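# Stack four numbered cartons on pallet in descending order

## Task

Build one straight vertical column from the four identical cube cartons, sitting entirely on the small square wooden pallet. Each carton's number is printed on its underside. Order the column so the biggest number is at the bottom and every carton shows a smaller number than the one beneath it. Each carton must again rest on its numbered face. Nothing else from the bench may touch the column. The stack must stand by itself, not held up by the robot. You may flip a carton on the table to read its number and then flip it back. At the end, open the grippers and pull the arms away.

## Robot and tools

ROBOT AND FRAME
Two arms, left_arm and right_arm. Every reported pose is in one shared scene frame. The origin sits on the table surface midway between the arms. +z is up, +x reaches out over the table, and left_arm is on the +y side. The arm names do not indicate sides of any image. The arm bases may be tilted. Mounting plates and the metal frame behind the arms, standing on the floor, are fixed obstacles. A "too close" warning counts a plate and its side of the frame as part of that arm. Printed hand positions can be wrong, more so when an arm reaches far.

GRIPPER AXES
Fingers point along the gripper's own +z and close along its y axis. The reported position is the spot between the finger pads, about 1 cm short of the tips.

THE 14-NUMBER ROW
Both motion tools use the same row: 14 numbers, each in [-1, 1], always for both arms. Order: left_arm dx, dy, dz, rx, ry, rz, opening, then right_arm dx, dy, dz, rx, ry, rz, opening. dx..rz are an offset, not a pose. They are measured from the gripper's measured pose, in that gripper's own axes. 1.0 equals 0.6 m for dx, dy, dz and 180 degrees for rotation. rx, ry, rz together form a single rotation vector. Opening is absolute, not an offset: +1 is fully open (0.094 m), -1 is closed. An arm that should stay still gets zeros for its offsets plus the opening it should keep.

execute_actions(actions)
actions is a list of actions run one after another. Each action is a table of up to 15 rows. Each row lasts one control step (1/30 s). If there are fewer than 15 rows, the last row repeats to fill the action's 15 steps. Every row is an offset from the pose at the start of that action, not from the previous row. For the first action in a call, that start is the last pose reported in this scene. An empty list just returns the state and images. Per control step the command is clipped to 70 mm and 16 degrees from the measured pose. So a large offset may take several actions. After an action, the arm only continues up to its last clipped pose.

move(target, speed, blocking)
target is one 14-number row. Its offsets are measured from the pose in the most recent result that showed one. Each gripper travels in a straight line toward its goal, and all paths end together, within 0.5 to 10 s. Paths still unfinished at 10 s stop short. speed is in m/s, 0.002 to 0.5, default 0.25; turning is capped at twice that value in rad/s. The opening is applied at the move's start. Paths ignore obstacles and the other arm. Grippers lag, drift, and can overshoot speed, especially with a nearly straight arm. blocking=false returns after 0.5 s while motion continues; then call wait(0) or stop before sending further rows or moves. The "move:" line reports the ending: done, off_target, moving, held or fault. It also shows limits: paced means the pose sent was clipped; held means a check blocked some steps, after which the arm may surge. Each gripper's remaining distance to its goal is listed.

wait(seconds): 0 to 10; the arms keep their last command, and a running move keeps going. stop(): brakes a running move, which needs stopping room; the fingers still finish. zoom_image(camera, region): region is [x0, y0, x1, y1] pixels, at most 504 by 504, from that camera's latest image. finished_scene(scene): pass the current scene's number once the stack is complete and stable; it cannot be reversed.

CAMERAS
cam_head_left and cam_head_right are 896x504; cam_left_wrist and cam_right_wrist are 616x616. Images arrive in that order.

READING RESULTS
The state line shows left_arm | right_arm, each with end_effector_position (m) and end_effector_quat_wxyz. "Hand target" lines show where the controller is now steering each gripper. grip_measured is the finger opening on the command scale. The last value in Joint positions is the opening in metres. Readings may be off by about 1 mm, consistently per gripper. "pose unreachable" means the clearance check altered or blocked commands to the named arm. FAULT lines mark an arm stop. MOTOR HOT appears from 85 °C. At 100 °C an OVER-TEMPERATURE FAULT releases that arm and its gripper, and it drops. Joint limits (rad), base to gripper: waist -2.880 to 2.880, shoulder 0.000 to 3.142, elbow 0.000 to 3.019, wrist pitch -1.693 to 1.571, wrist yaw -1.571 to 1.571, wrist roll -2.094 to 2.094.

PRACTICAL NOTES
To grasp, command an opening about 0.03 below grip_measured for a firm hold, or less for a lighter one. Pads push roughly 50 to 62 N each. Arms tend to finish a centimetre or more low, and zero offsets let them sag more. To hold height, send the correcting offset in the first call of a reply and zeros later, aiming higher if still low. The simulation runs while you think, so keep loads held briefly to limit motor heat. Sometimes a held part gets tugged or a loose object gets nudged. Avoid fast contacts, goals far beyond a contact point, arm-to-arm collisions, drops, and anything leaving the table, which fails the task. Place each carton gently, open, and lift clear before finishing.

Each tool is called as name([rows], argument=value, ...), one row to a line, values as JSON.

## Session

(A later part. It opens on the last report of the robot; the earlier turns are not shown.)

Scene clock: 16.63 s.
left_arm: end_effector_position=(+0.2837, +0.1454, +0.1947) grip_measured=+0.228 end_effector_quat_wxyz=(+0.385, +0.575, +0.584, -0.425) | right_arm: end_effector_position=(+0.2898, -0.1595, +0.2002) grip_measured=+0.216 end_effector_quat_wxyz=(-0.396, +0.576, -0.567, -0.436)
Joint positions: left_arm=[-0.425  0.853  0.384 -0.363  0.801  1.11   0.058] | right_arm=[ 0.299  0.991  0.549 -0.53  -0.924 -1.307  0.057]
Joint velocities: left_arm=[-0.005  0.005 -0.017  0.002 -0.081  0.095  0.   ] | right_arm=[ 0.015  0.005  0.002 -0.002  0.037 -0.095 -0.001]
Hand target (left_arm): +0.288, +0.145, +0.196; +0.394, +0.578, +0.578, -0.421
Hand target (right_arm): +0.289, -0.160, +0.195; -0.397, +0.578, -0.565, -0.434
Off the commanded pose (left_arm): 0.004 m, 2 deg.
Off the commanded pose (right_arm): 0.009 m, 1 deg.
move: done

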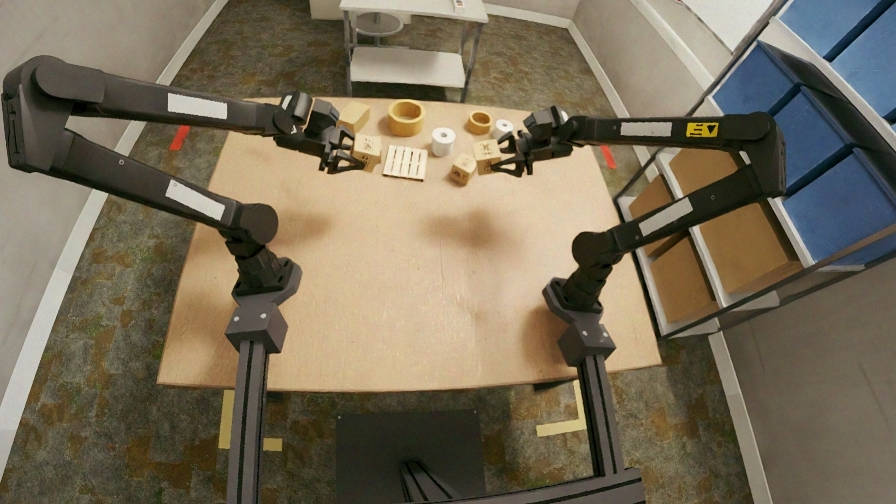

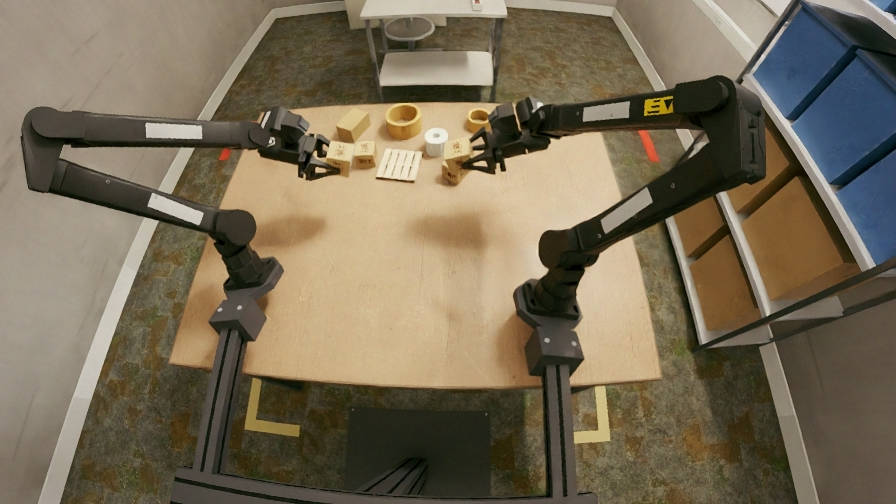

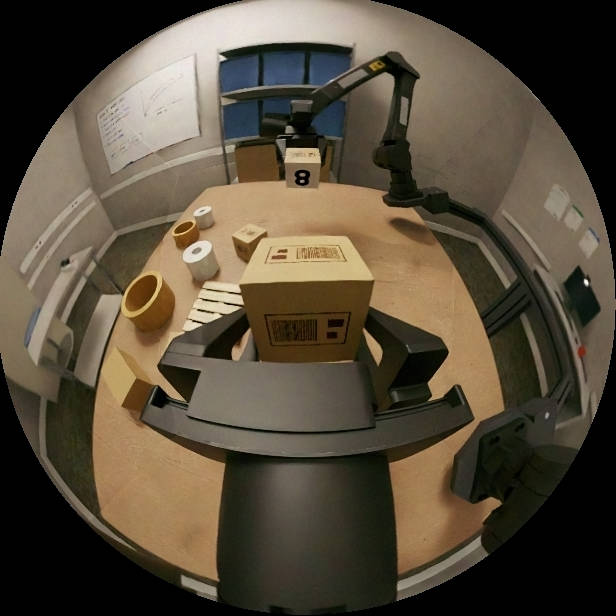

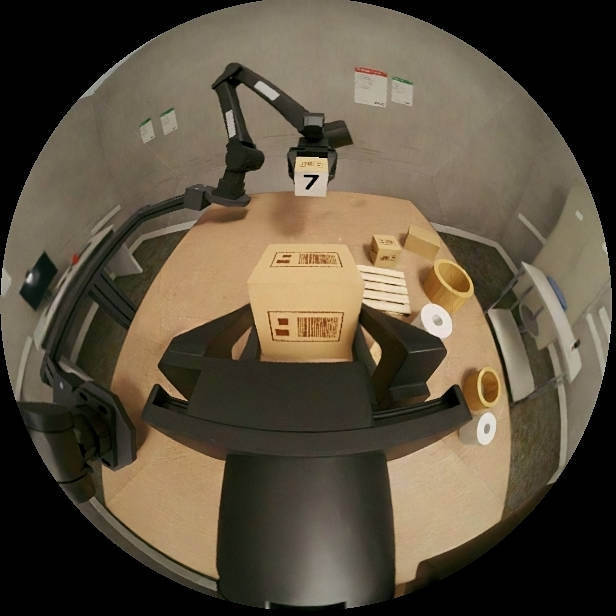

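move(target=[0,0,0,0,0.385,0,0.17,0,0,0,0,0.39,0,0.16], speed=0.4)

move(target=[0,-0.06,0.22,0,0,0,0.17,0,0.06,0.22,0,0,0,0.16])

Scene clock: 19.03 s.
left_arm: end_effector_position=(+0.2751, +0.1530, +0.1849) grip_measured=+0.228 end_effector_quat_wxyz=(-0.030, +0.723, +0.690, -0.016) | right_arm: end_effector_position=(+0.2736, -0.1733, +0.1839) grip_measured=+0.216 end_effector_quat_wxyz=(+0.026, +0.730, -0.683, -0.024)
Joint positions: left_arm=[-1.046  1.208  0.818 -1.192 -0.441  0.581  0.058] | right_arm=[ 0.899  1.184  0.863 -1.184  0.423 -0.783  0.057]
Joint velocities: left_arm=[ 0.005  0.005 -0.022 -0.002 -0.037 -0.066 -0.   ] | right_arm=[-0.005  0.005 -0.007  0.007 -0.022 -0.022 -0.001]
Hand target (left_arm): +0.284, +0.147, +0.195; -0.014, +0.715, +0.699, -0.018
Hand target (right_arm): +0.289, -0.162, +0.198; +0.010, +0.722, -0.691, -0.024
Off the commanded pose (left_arm): 0.015 m, 2 deg.
Off the commanded pose (right_arm): 0.027 m, 3 deg.
move: off_target (left_arm, right_arm)

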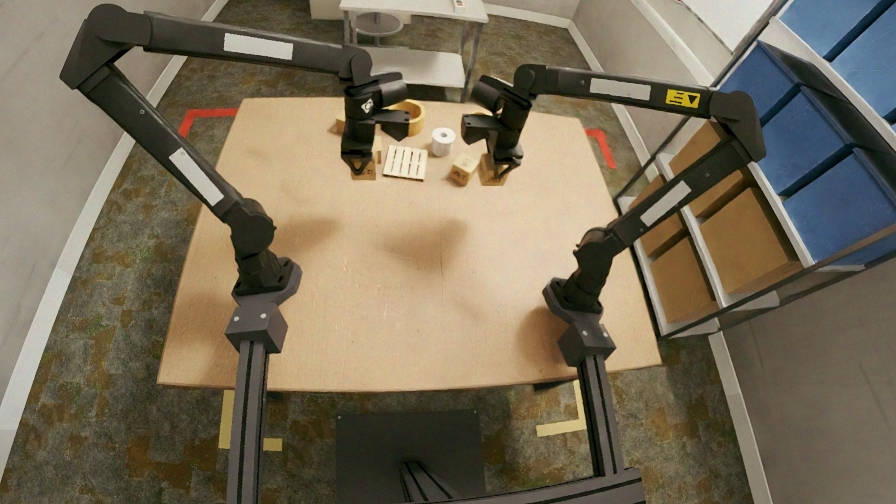

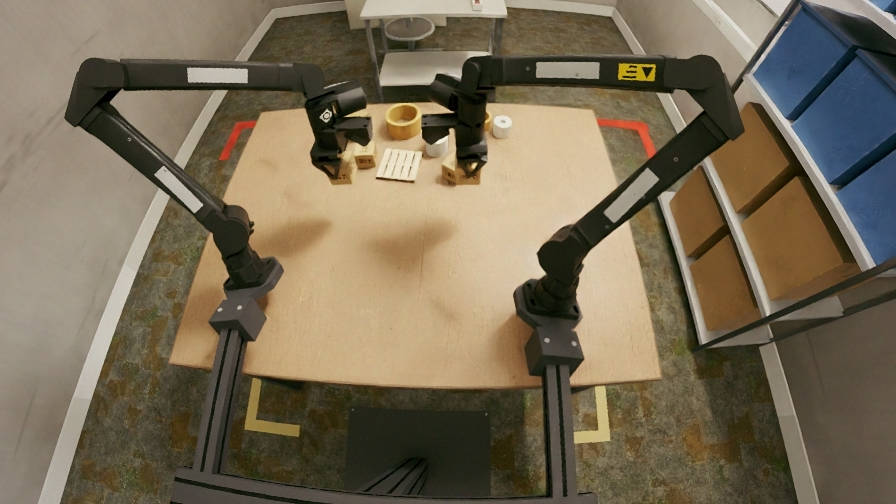

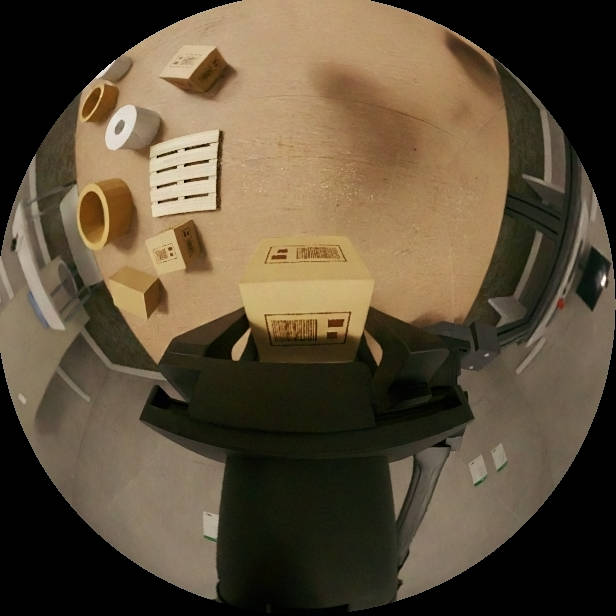

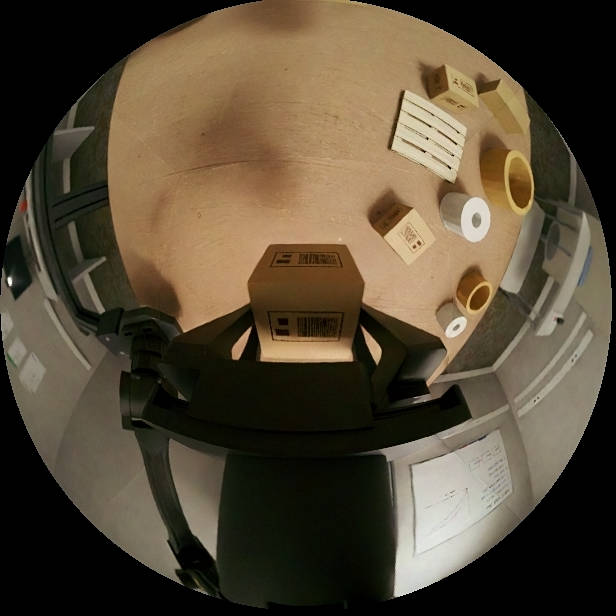

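Scene clock: 20.10 s.
left_arm: end_effector_position=(+0.2258, +0.1598, +0.0551) grip_measured=+0.228 end_effector_quat_wxyz=(-0.036, +0.723, +0.690, -0.015) | right_arm: end_effector_position=(+0.2296, -0.1751, +0.0586) grip_measured=+0.216 end_effector_quat_wxyz=(+0.023, +0.727, -0.686, -0.024)
Joint positions: left_arm=[-0.951  1.405  0.559 -0.706 -0.441  0.68   0.058] | right_arm=[ 0.799  1.345  0.605 -0.715  0.414 -0.887  0.057]
Joint velocities: left_arm=[-0.005  0.005  0.017  0.012  0.007  0.081 -0.001] | right_arm=[-0.005  0.015 -0.002 -0.022  0.022 -0.022  0.   ]
Hand target (left_arm): +0.231, +0.156, +0.056; -0.030, +0.723, +0.690, -0.017
Hand target (right_arm): +0.230, -0.177, +0.055; +0.025, +0.729, -0.683, -0.025
Off the commanded pose (left_arm): 0.005 m, 1 deg.
Off the commanded pose (right_arm): 0.004 m, 1 deg.
move: done

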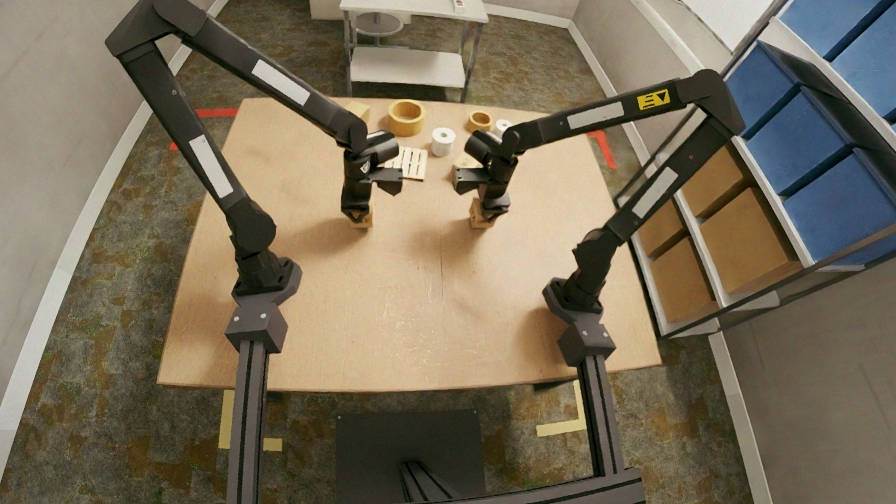

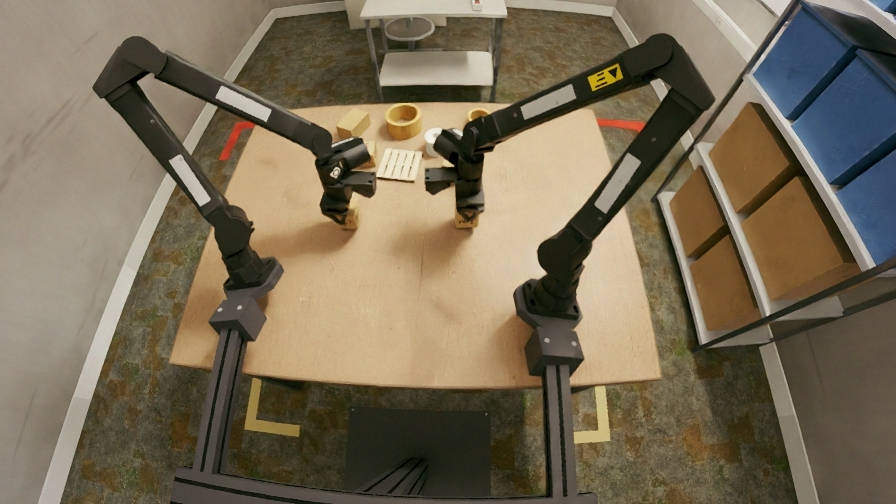

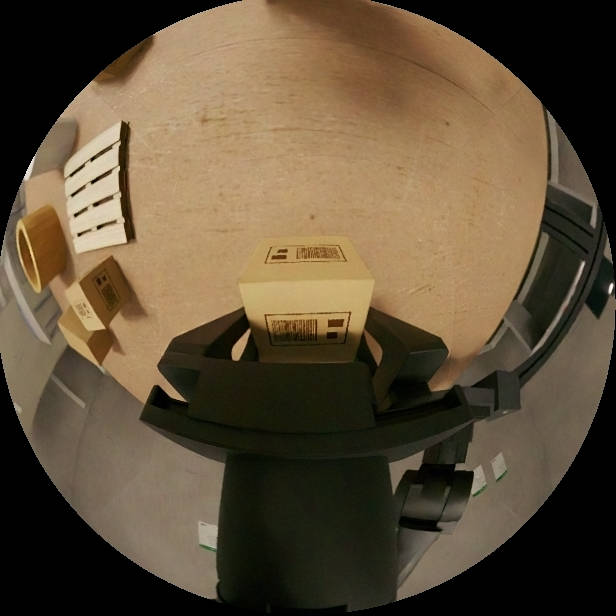

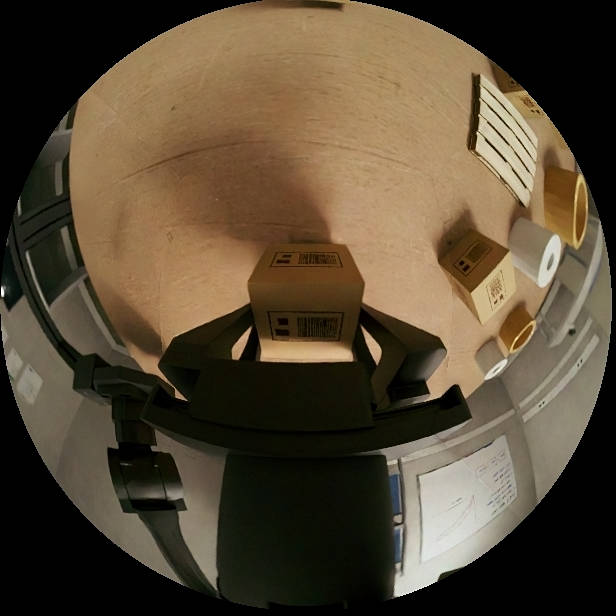

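move(target=[0,0,0.046,-0.008,-0.002,0,0.17,0,0,0.046,0.005,0.004,0,0.16], speed=0.04)

move(target=[0,0,0,0,0,0,1,0,0,0,0,0,0,1])

move(target=[0,0,-0.18,0,0,0,1,0,0,-0.18,0,0,0,1])

move(target=[-0.02,0.42,0,0,0,0,1,-0.06,-0.27,0,0,0,0.17,1])

Scene clock: 21.47 s.
left_arm: end_effector_position=(+0.2228, +0.1601, +0.0323) grip_measured=+0.228 end_effector_quat_wxyz=(-0.024, +0.721, +0.693, -0.010) | right_arm: end_effector_position=(+0.2321, -0.1705, +0.0392) grip_measured=+0.216 end_effector_quat_wxyz=(+0.011, +0.723, -0.691, -0.015)
Joint positions: left_arm=[-0.926  1.458  0.521 -0.578 -0.452  0.711  0.058] | right_arm=[ 0.784  1.398  0.587 -0.608  0.427 -0.903  0.057]
Joint velocities: left_arm=[ 0.015  0.005  0.022  0.017  0.007  0.051 -0.   ] | right_arm=[-0.015  0.015 -0.017  0.012 -0.037 -0.007  0.   ]
Hand target (left_arm): +0.224, +0.161, +0.028; -0.026, +0.723, +0.690, -0.008
Hand target (right_arm): +0.228, -0.175, +0.032; +0.021, +0.727, -0.686, -0.015
Off the commanded pose (left_arm): 0.005 m, 0 deg.
Off the commanded pose (right_arm): 0.010 m, 1 deg.
move: done

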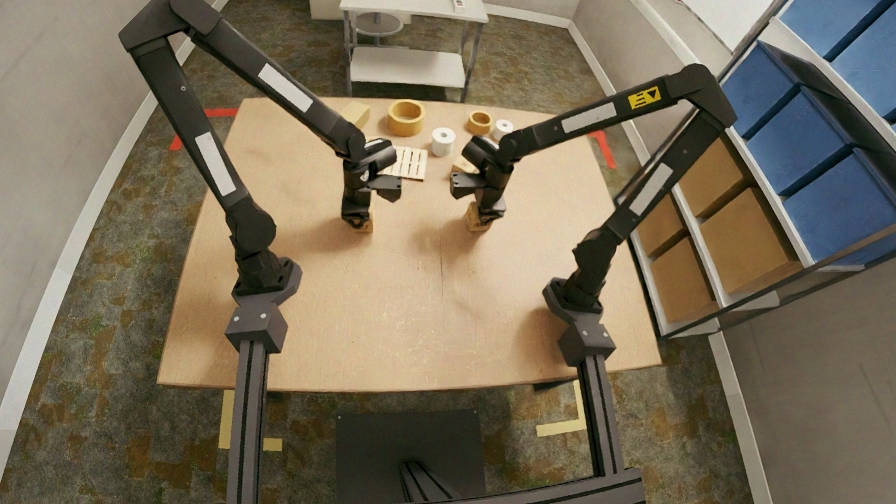

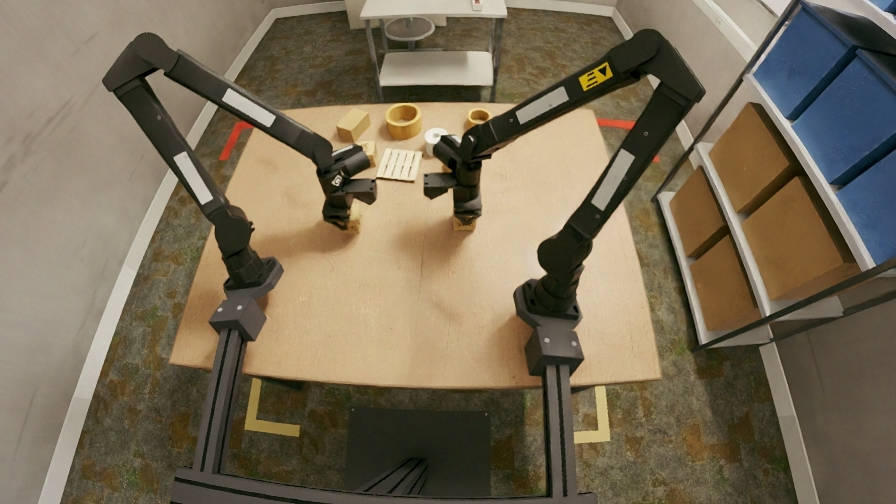

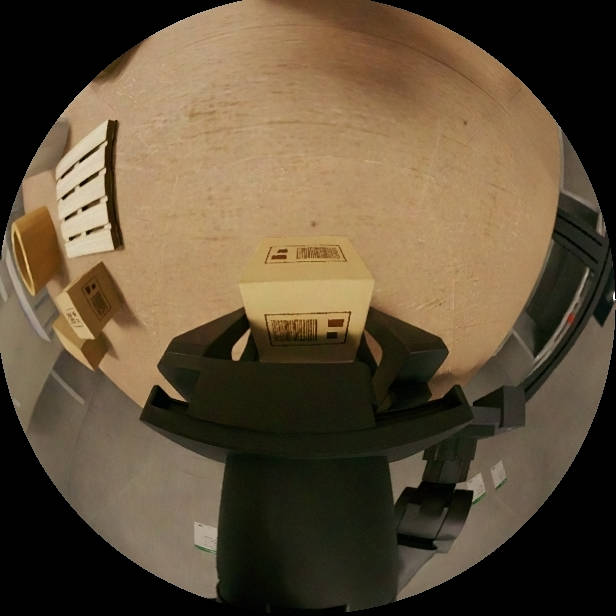

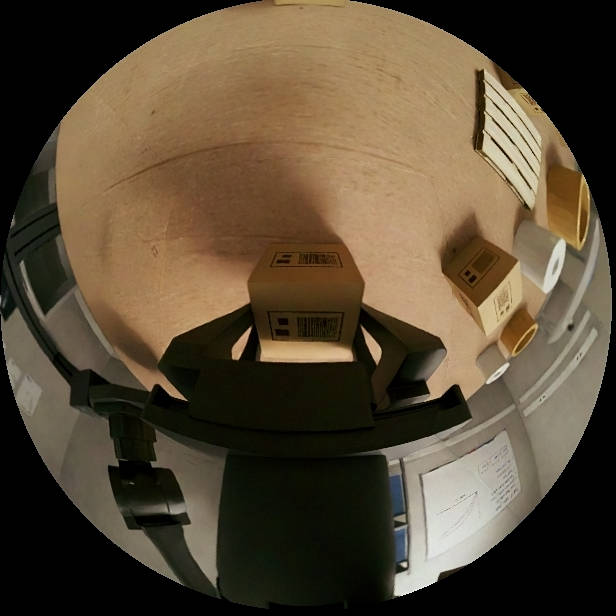

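Scene clock: 21.97 s.
left_arm: end_effector_position=(+0.2228, +0.1601, +0.0323) grip_measured=+1.000 end_effector_quat_wxyz=(-0.024, +0.721, +0.693, -0.010) | right_arm: end_effector_position=(+0.2321, -0.1705, +0.0392) grip_measured=+1.000 end_effector_quat_wxyz=(+0.011, +0.723, -0.691, -0.015)
Joint positions: left_arm=[-0.926  1.458  0.521 -0.578 -0.452  0.711  0.094] | right_arm=[ 0.784  1.398  0.587 -0.608  0.427 -0.903  0.094]
Joint velocities: left_arm=[-0.005 -0.005  0.007 -0.007 -0.051 -0.095  0.   ] | right_arm=[-0.005 -0.015 -0.012  0.012 -0.051 -0.037  0.   ]
Hand target (left_arm): +0.223, +0.160, +0.032; -0.024, +0.721, +0.693, -0.010
Hand target (right_arm): +0.232, -0.171, +0.039; +0.011, +0.723, -0.691, -0.015
Off the commanded pose (left_arm): 0.000 m, 0 deg.
Off the commanded pose (right_arm): 0.000 m, 0 deg.
move: done

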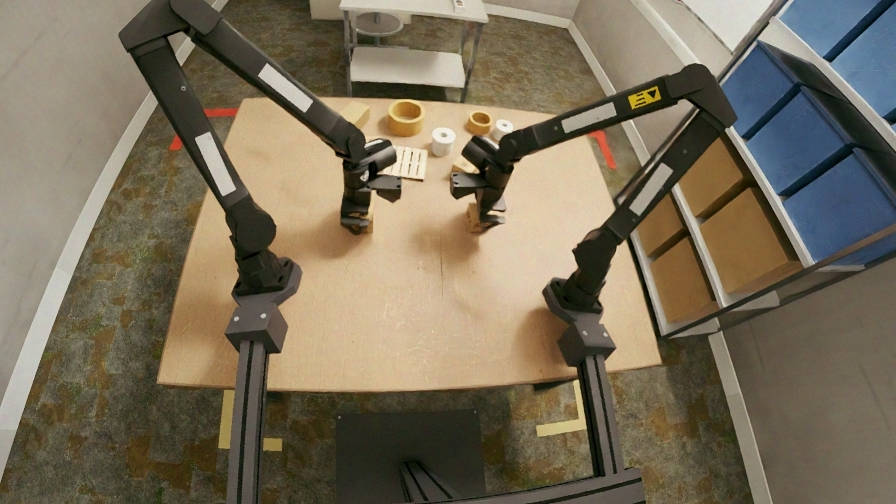

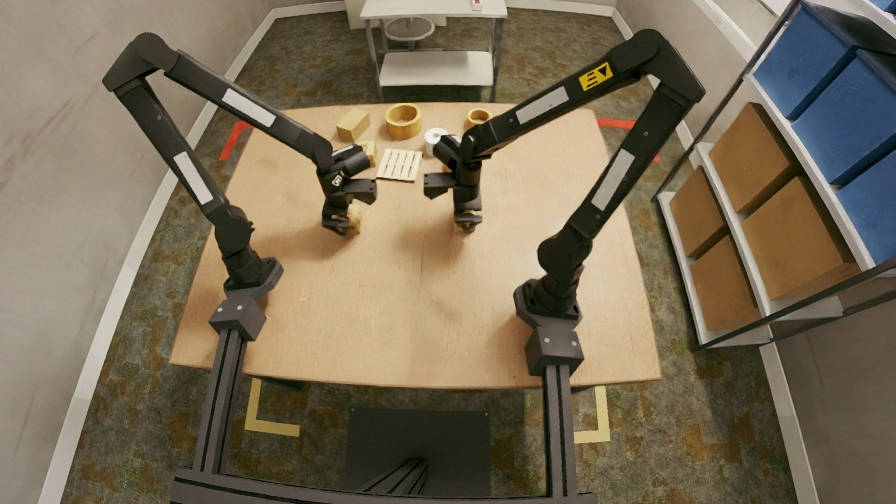

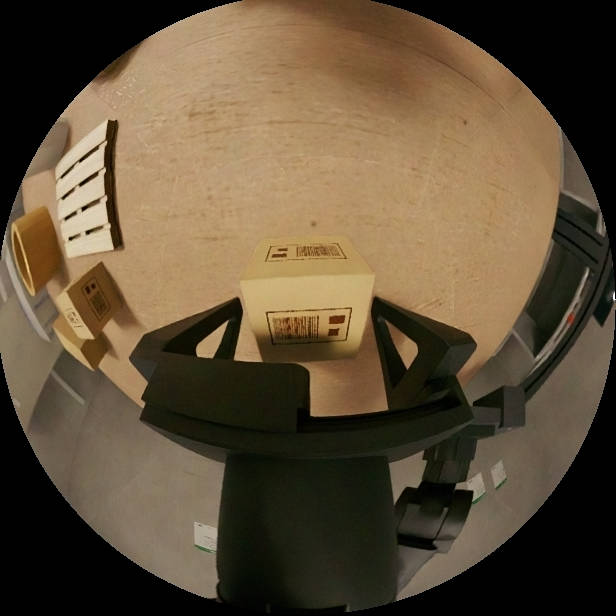

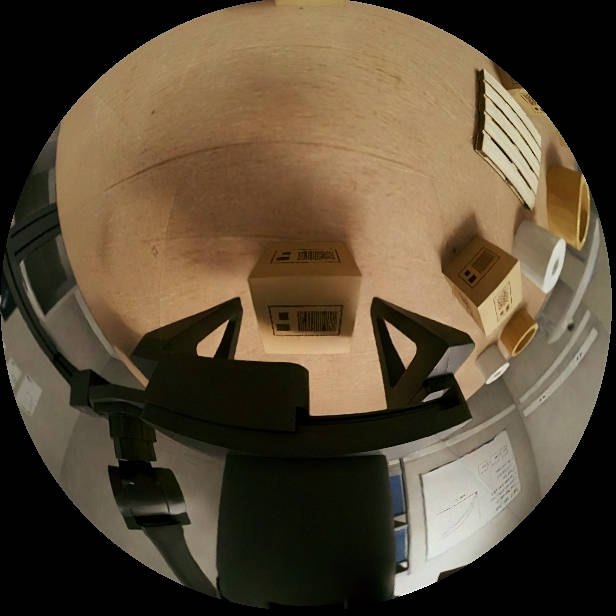

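Scene clock: 22.93 s.
left_arm: end_effector_position=(+0.2218, +0.1649, +0.1335) grip_measured=+1.000 end_effector_quat_wxyz=(-0.031, +0.726, +0.687, -0.010) | right_arm: end_effector_position=(+0.2241, -0.1787, +0.1360) grip_measured=+1.000 end_effector_quat_wxyz=(+0.025, +0.730, -0.682, -0.015)
Joint positions: left_arm=[-1.092  1.217  0.628 -1.021 -0.452  0.536  0.094] | right_arm=[ 0.937  1.179  0.679 -1.021  0.445 -0.744  0.094]
Joint velocities: left_arm=[-0.005  0.005  0.027 -0.012 -0.022 -0.007  0.   ] | right_arm=[-0.015 -0.005 -0.002 -0.002 -0.007 -0.051  0.   ]
Hand target (left_arm): +0.228, +0.159, +0.140; -0.024, +0.721, +0.693, -0.009
Hand target (right_arm): +0.234, -0.171, +0.146; +0.012, +0.723, -0.690, -0.015
Off the commanded pose (left_arm): 0.012 m, 1 deg.
Off the commanded pose (right_arm): 0.018 m, 2 deg.
move: off_target (left_arm, right_arm)

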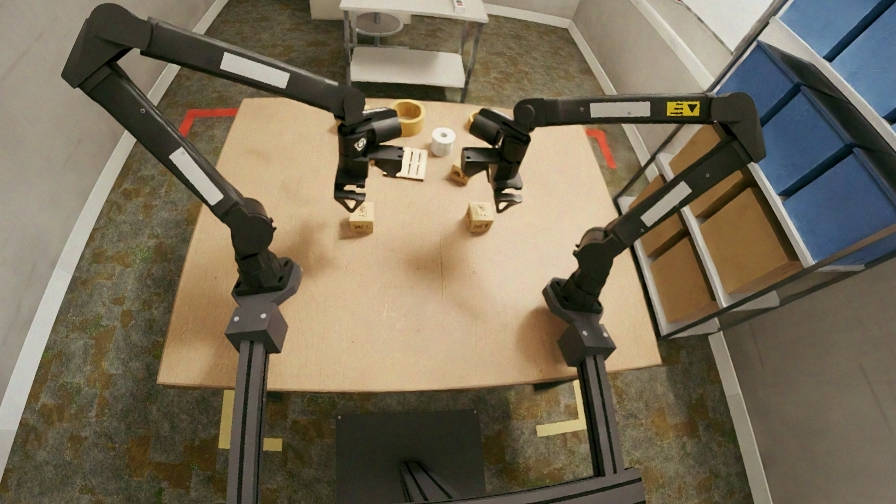

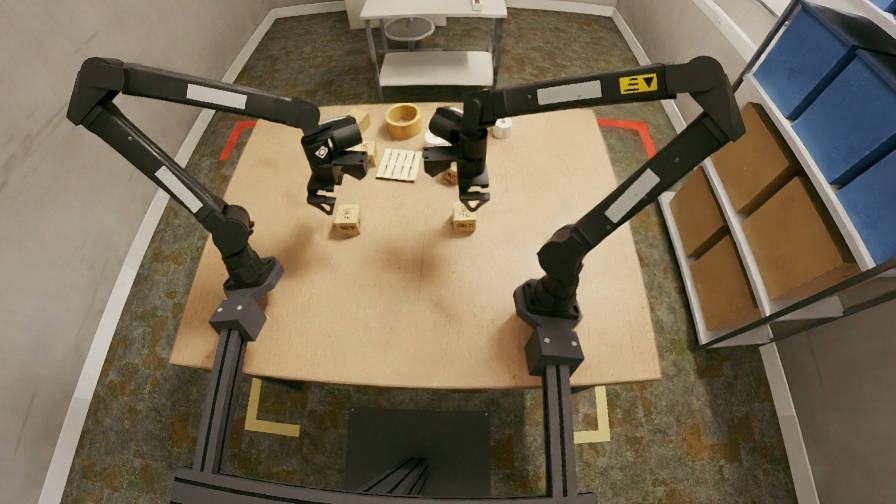

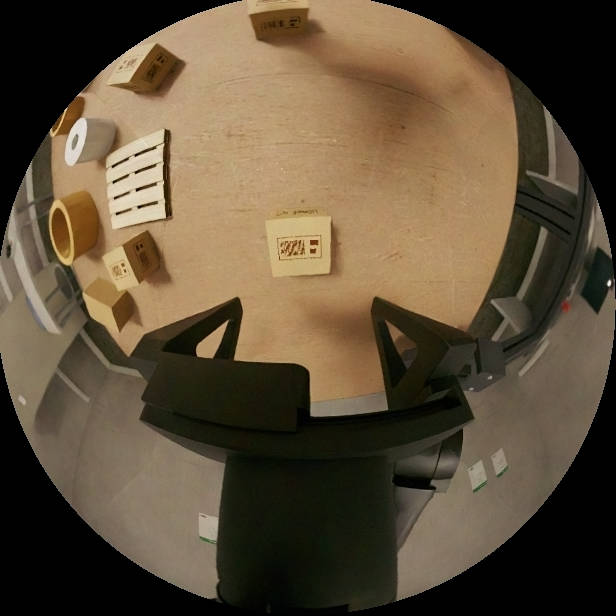

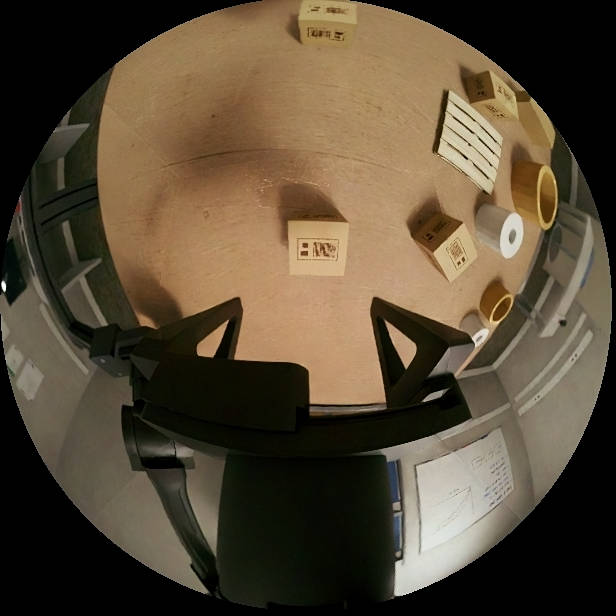

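Scene clock: 24.53 s.
left_arm: end_effector_position=(+0.4638, +0.1434, +0.1176) grip_measured=+1.000 end_effector_quat_wxyz=(-0.032, +0.722, +0.691, -0.010) | right_arm: end_effector_position=(+0.3698, -0.1359, +0.1302) grip_measured=+1.000 end_effector_quat_wxyz=(-0.027, -0.538, +0.843, +0.010)
Joint positions: left_arm=[-0.662  1.53   1.176 -1.054 -0.423  0.998  0.094] | right_arm=[ 0.746  1.453  1.063 -1.039  0.424 -0.452  0.094]
Joint velocities: left_arm=[-0.005 -0.005  0.002 -0.017 -0.051  0.051  0.   ] | right_arm=[-0.005 -0.005 -0.012 -0.027 -0.051  0.037  0.   ]
Hand target (left_arm): +0.472, +0.139, +0.118; -0.031, +0.726, +0.687, -0.012
Hand target (right_arm): +0.383, -0.132, +0.130; -0.026, -0.524, +0.851, +0.009
Off the commanded pose (left_arm): 0.010 m, 1 deg.
Off the commanded pose (right_arm): 0.014 m, 2 deg.
move: off_target (right_arm)

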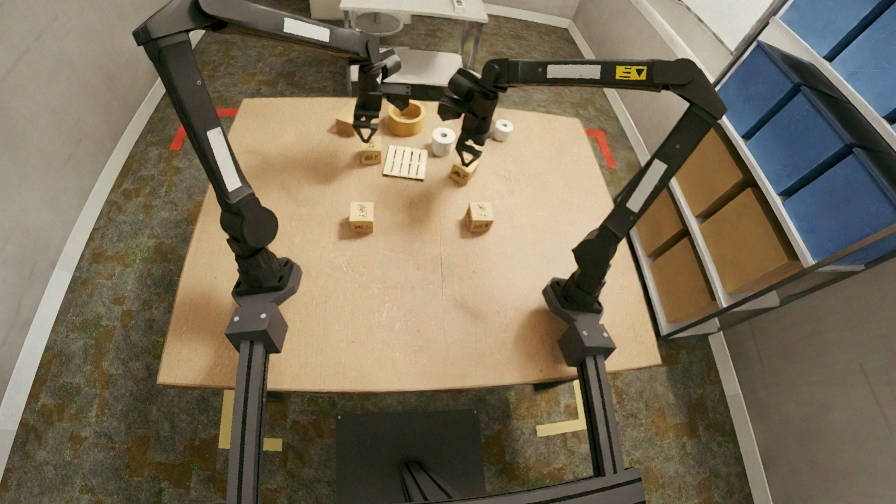

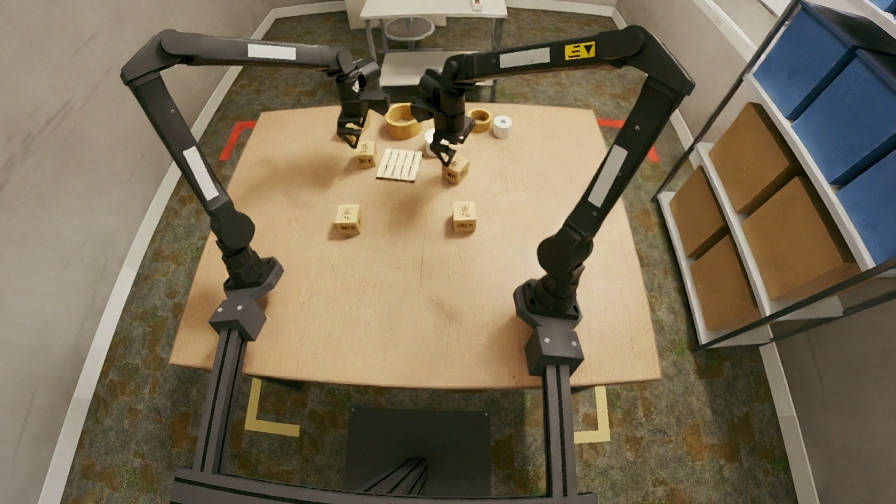

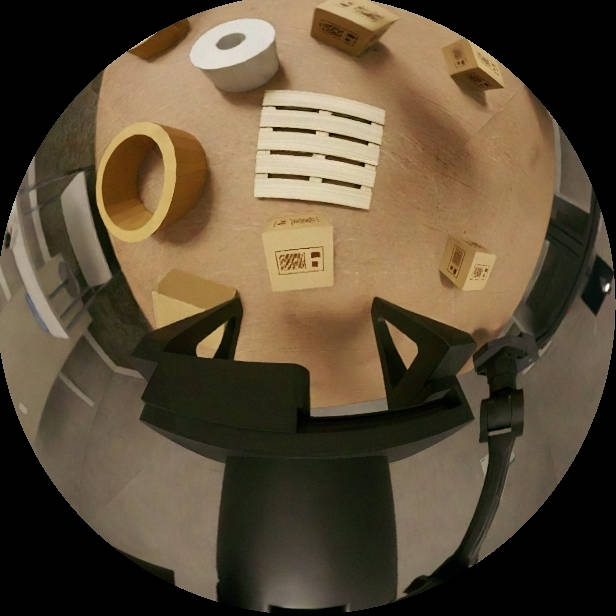

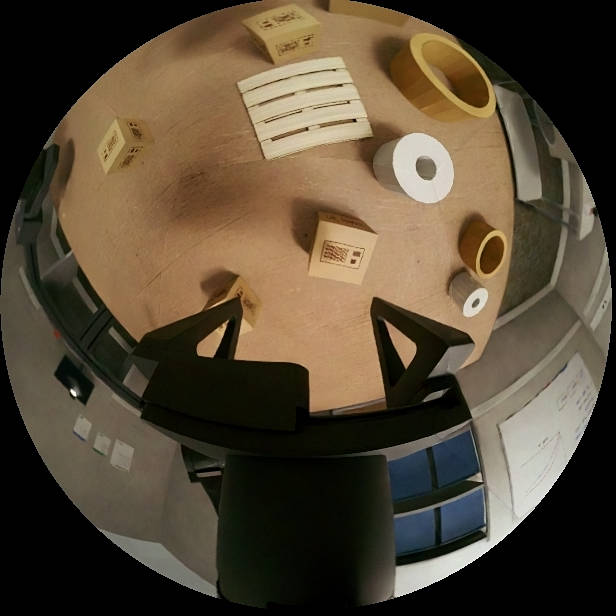

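move(target=[0,0.014,0.05,0,0,-0.02,1,-0.005,-0.065,0.06,0,0,0.075,1], speed=0.1)

Scene clock: 26.23 s.
left_arm: end_effector_position=(+0.4704, +0.1440, +0.0964) grip_measured=+1.000 end_effector_quat_wxyz=(-0.028, +0.706, +0.708, -0.008) | right_arm: end_effector_position=(+0.3913, -0.1536, +0.0978) grip_measured=+1.000 end_effector_quat_wxyz=(-0.031, -0.451, +0.892, +0.008)
Joint positions: left_arm=[-0.635  1.561  1.165 -0.989 -0.421  0.986  0.094] | right_arm=[ 0.653  1.495  1.063 -0.963  0.407 -0.349  0.094]
Joint velocities: left_arm=[-0.005 -0.005  0.017 -0.002 -0.007  0.066  0.   ] | right_arm=[-0.005 -0.015 -0.002 -0.012 -0.007 -0.022  0.   ]
Hand target (left_arm): +0.470, +0.144, +0.087; -0.033, +0.700, +0.714, -0.010
Hand target (right_arm): +0.405, -0.150, +0.094; -0.027, -0.435, +0.900, +0.008
Off the commanded pose (left_arm): 0.009 m, 1 deg.
Off the commanded pose (right_arm): 0.015 m, 2 deg.
move: off_target (right_arm)

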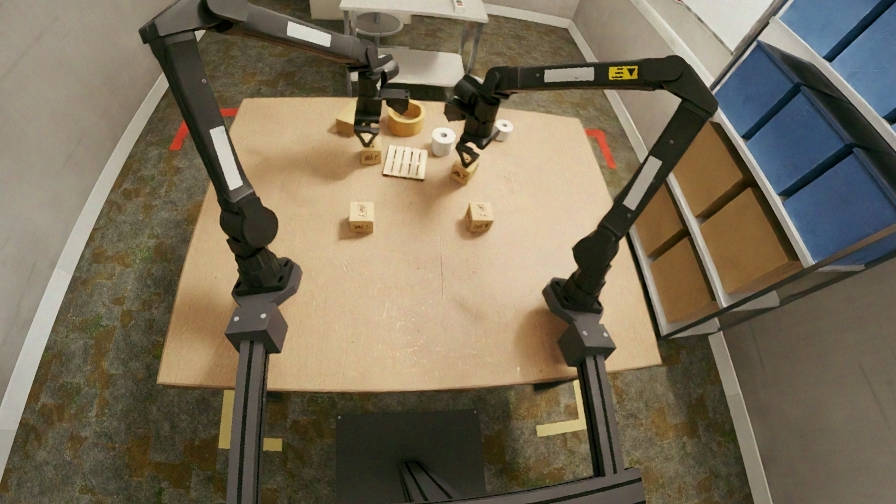

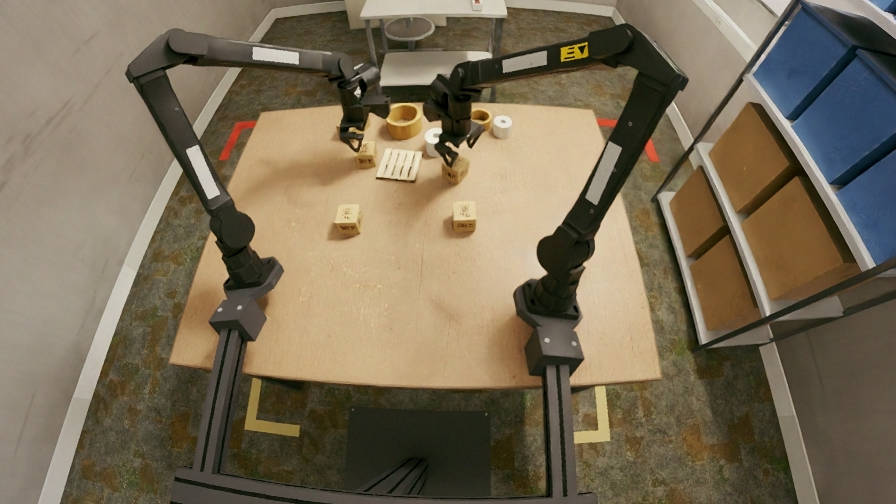

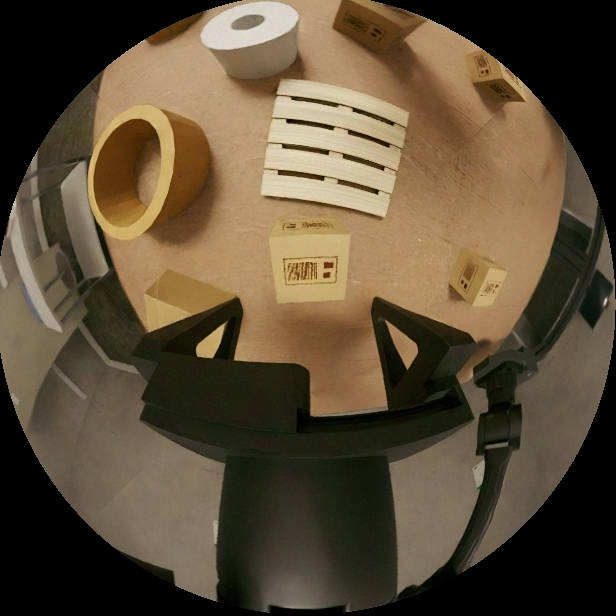

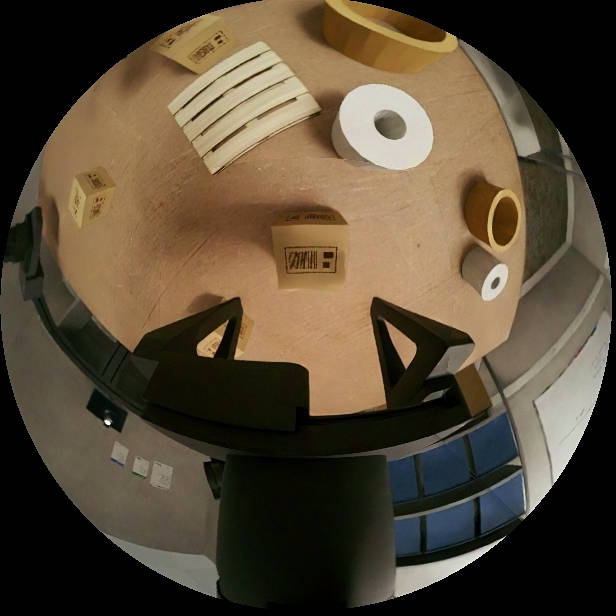

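move(target=[-0.01,0,0.11,0,0,0,1,-0.03,0,0.105,0,0,0,1], speed=0.1)

Scene clock: 27.40 s.
left_arm: end_effector_position=(+0.4660, +0.1393, +0.0364) grip_measured=+1.000 end_effector_quat_wxyz=(-0.027, +0.704, +0.710, -0.006) | right_arm: end_effector_position=(+0.4015, -0.1373, +0.0463) grip_measured=+1.000 end_effector_quat_wxyz=(-0.021, -0.446, +0.895, +0.009)
Joint positions: left_arm=[-0.595  1.656  1.118 -0.827 -0.415  1.023  0.094] | right_arm=[ 0.622  1.61   1.063 -0.813  0.399 -0.381  0.094]
Joint velocities: left_arm=[-0.005  0.005 -0.012 -0.002  0.051  0.037  0.   ] | right_arm=[-0.024 -0.005 -0.017  0.002 -0.007 -0.022  0.   ]
Hand target (left_arm): +0.467, +0.140, +0.030; -0.028, +0.706, +0.708, -0.008
Hand target (right_arm): +0.399, -0.141, +0.035; -0.030, -0.450, +0.892, +0.008
Off the commanded pose (left_arm): 0.006 m, 0 deg.
Off the commanded pose (right_arm): 0.013 m, 1 deg.
move: off_target (right_arm)

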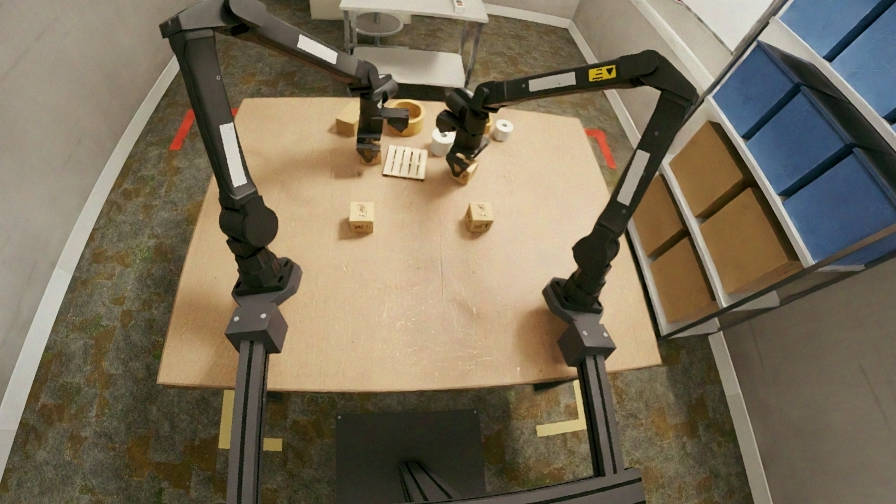

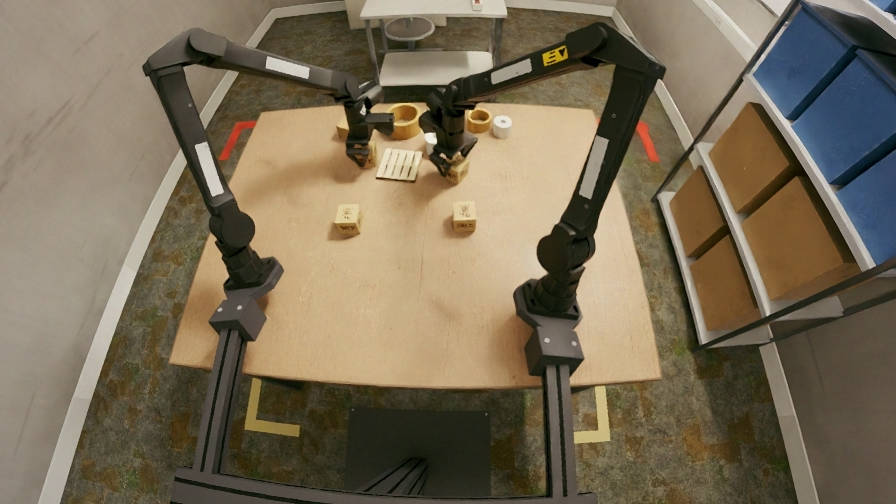

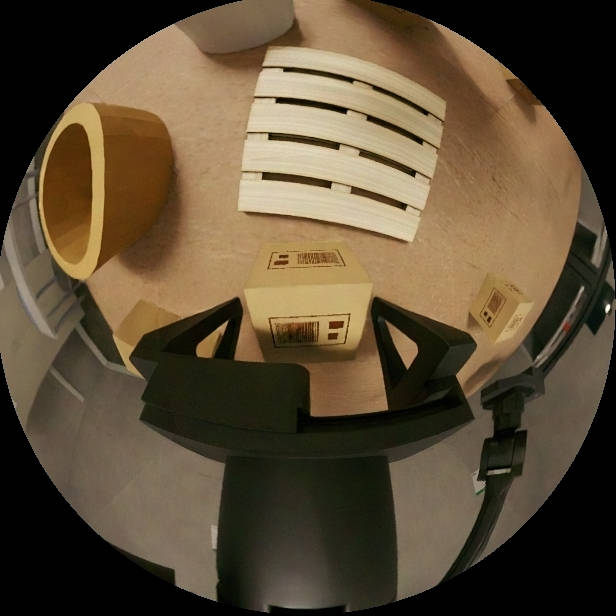

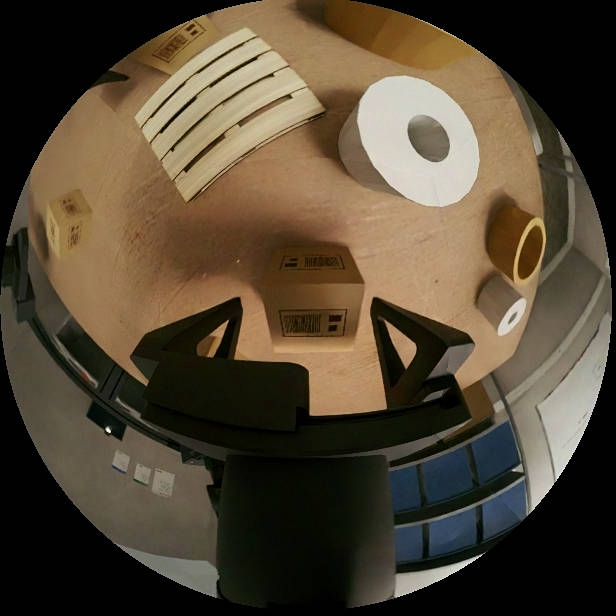

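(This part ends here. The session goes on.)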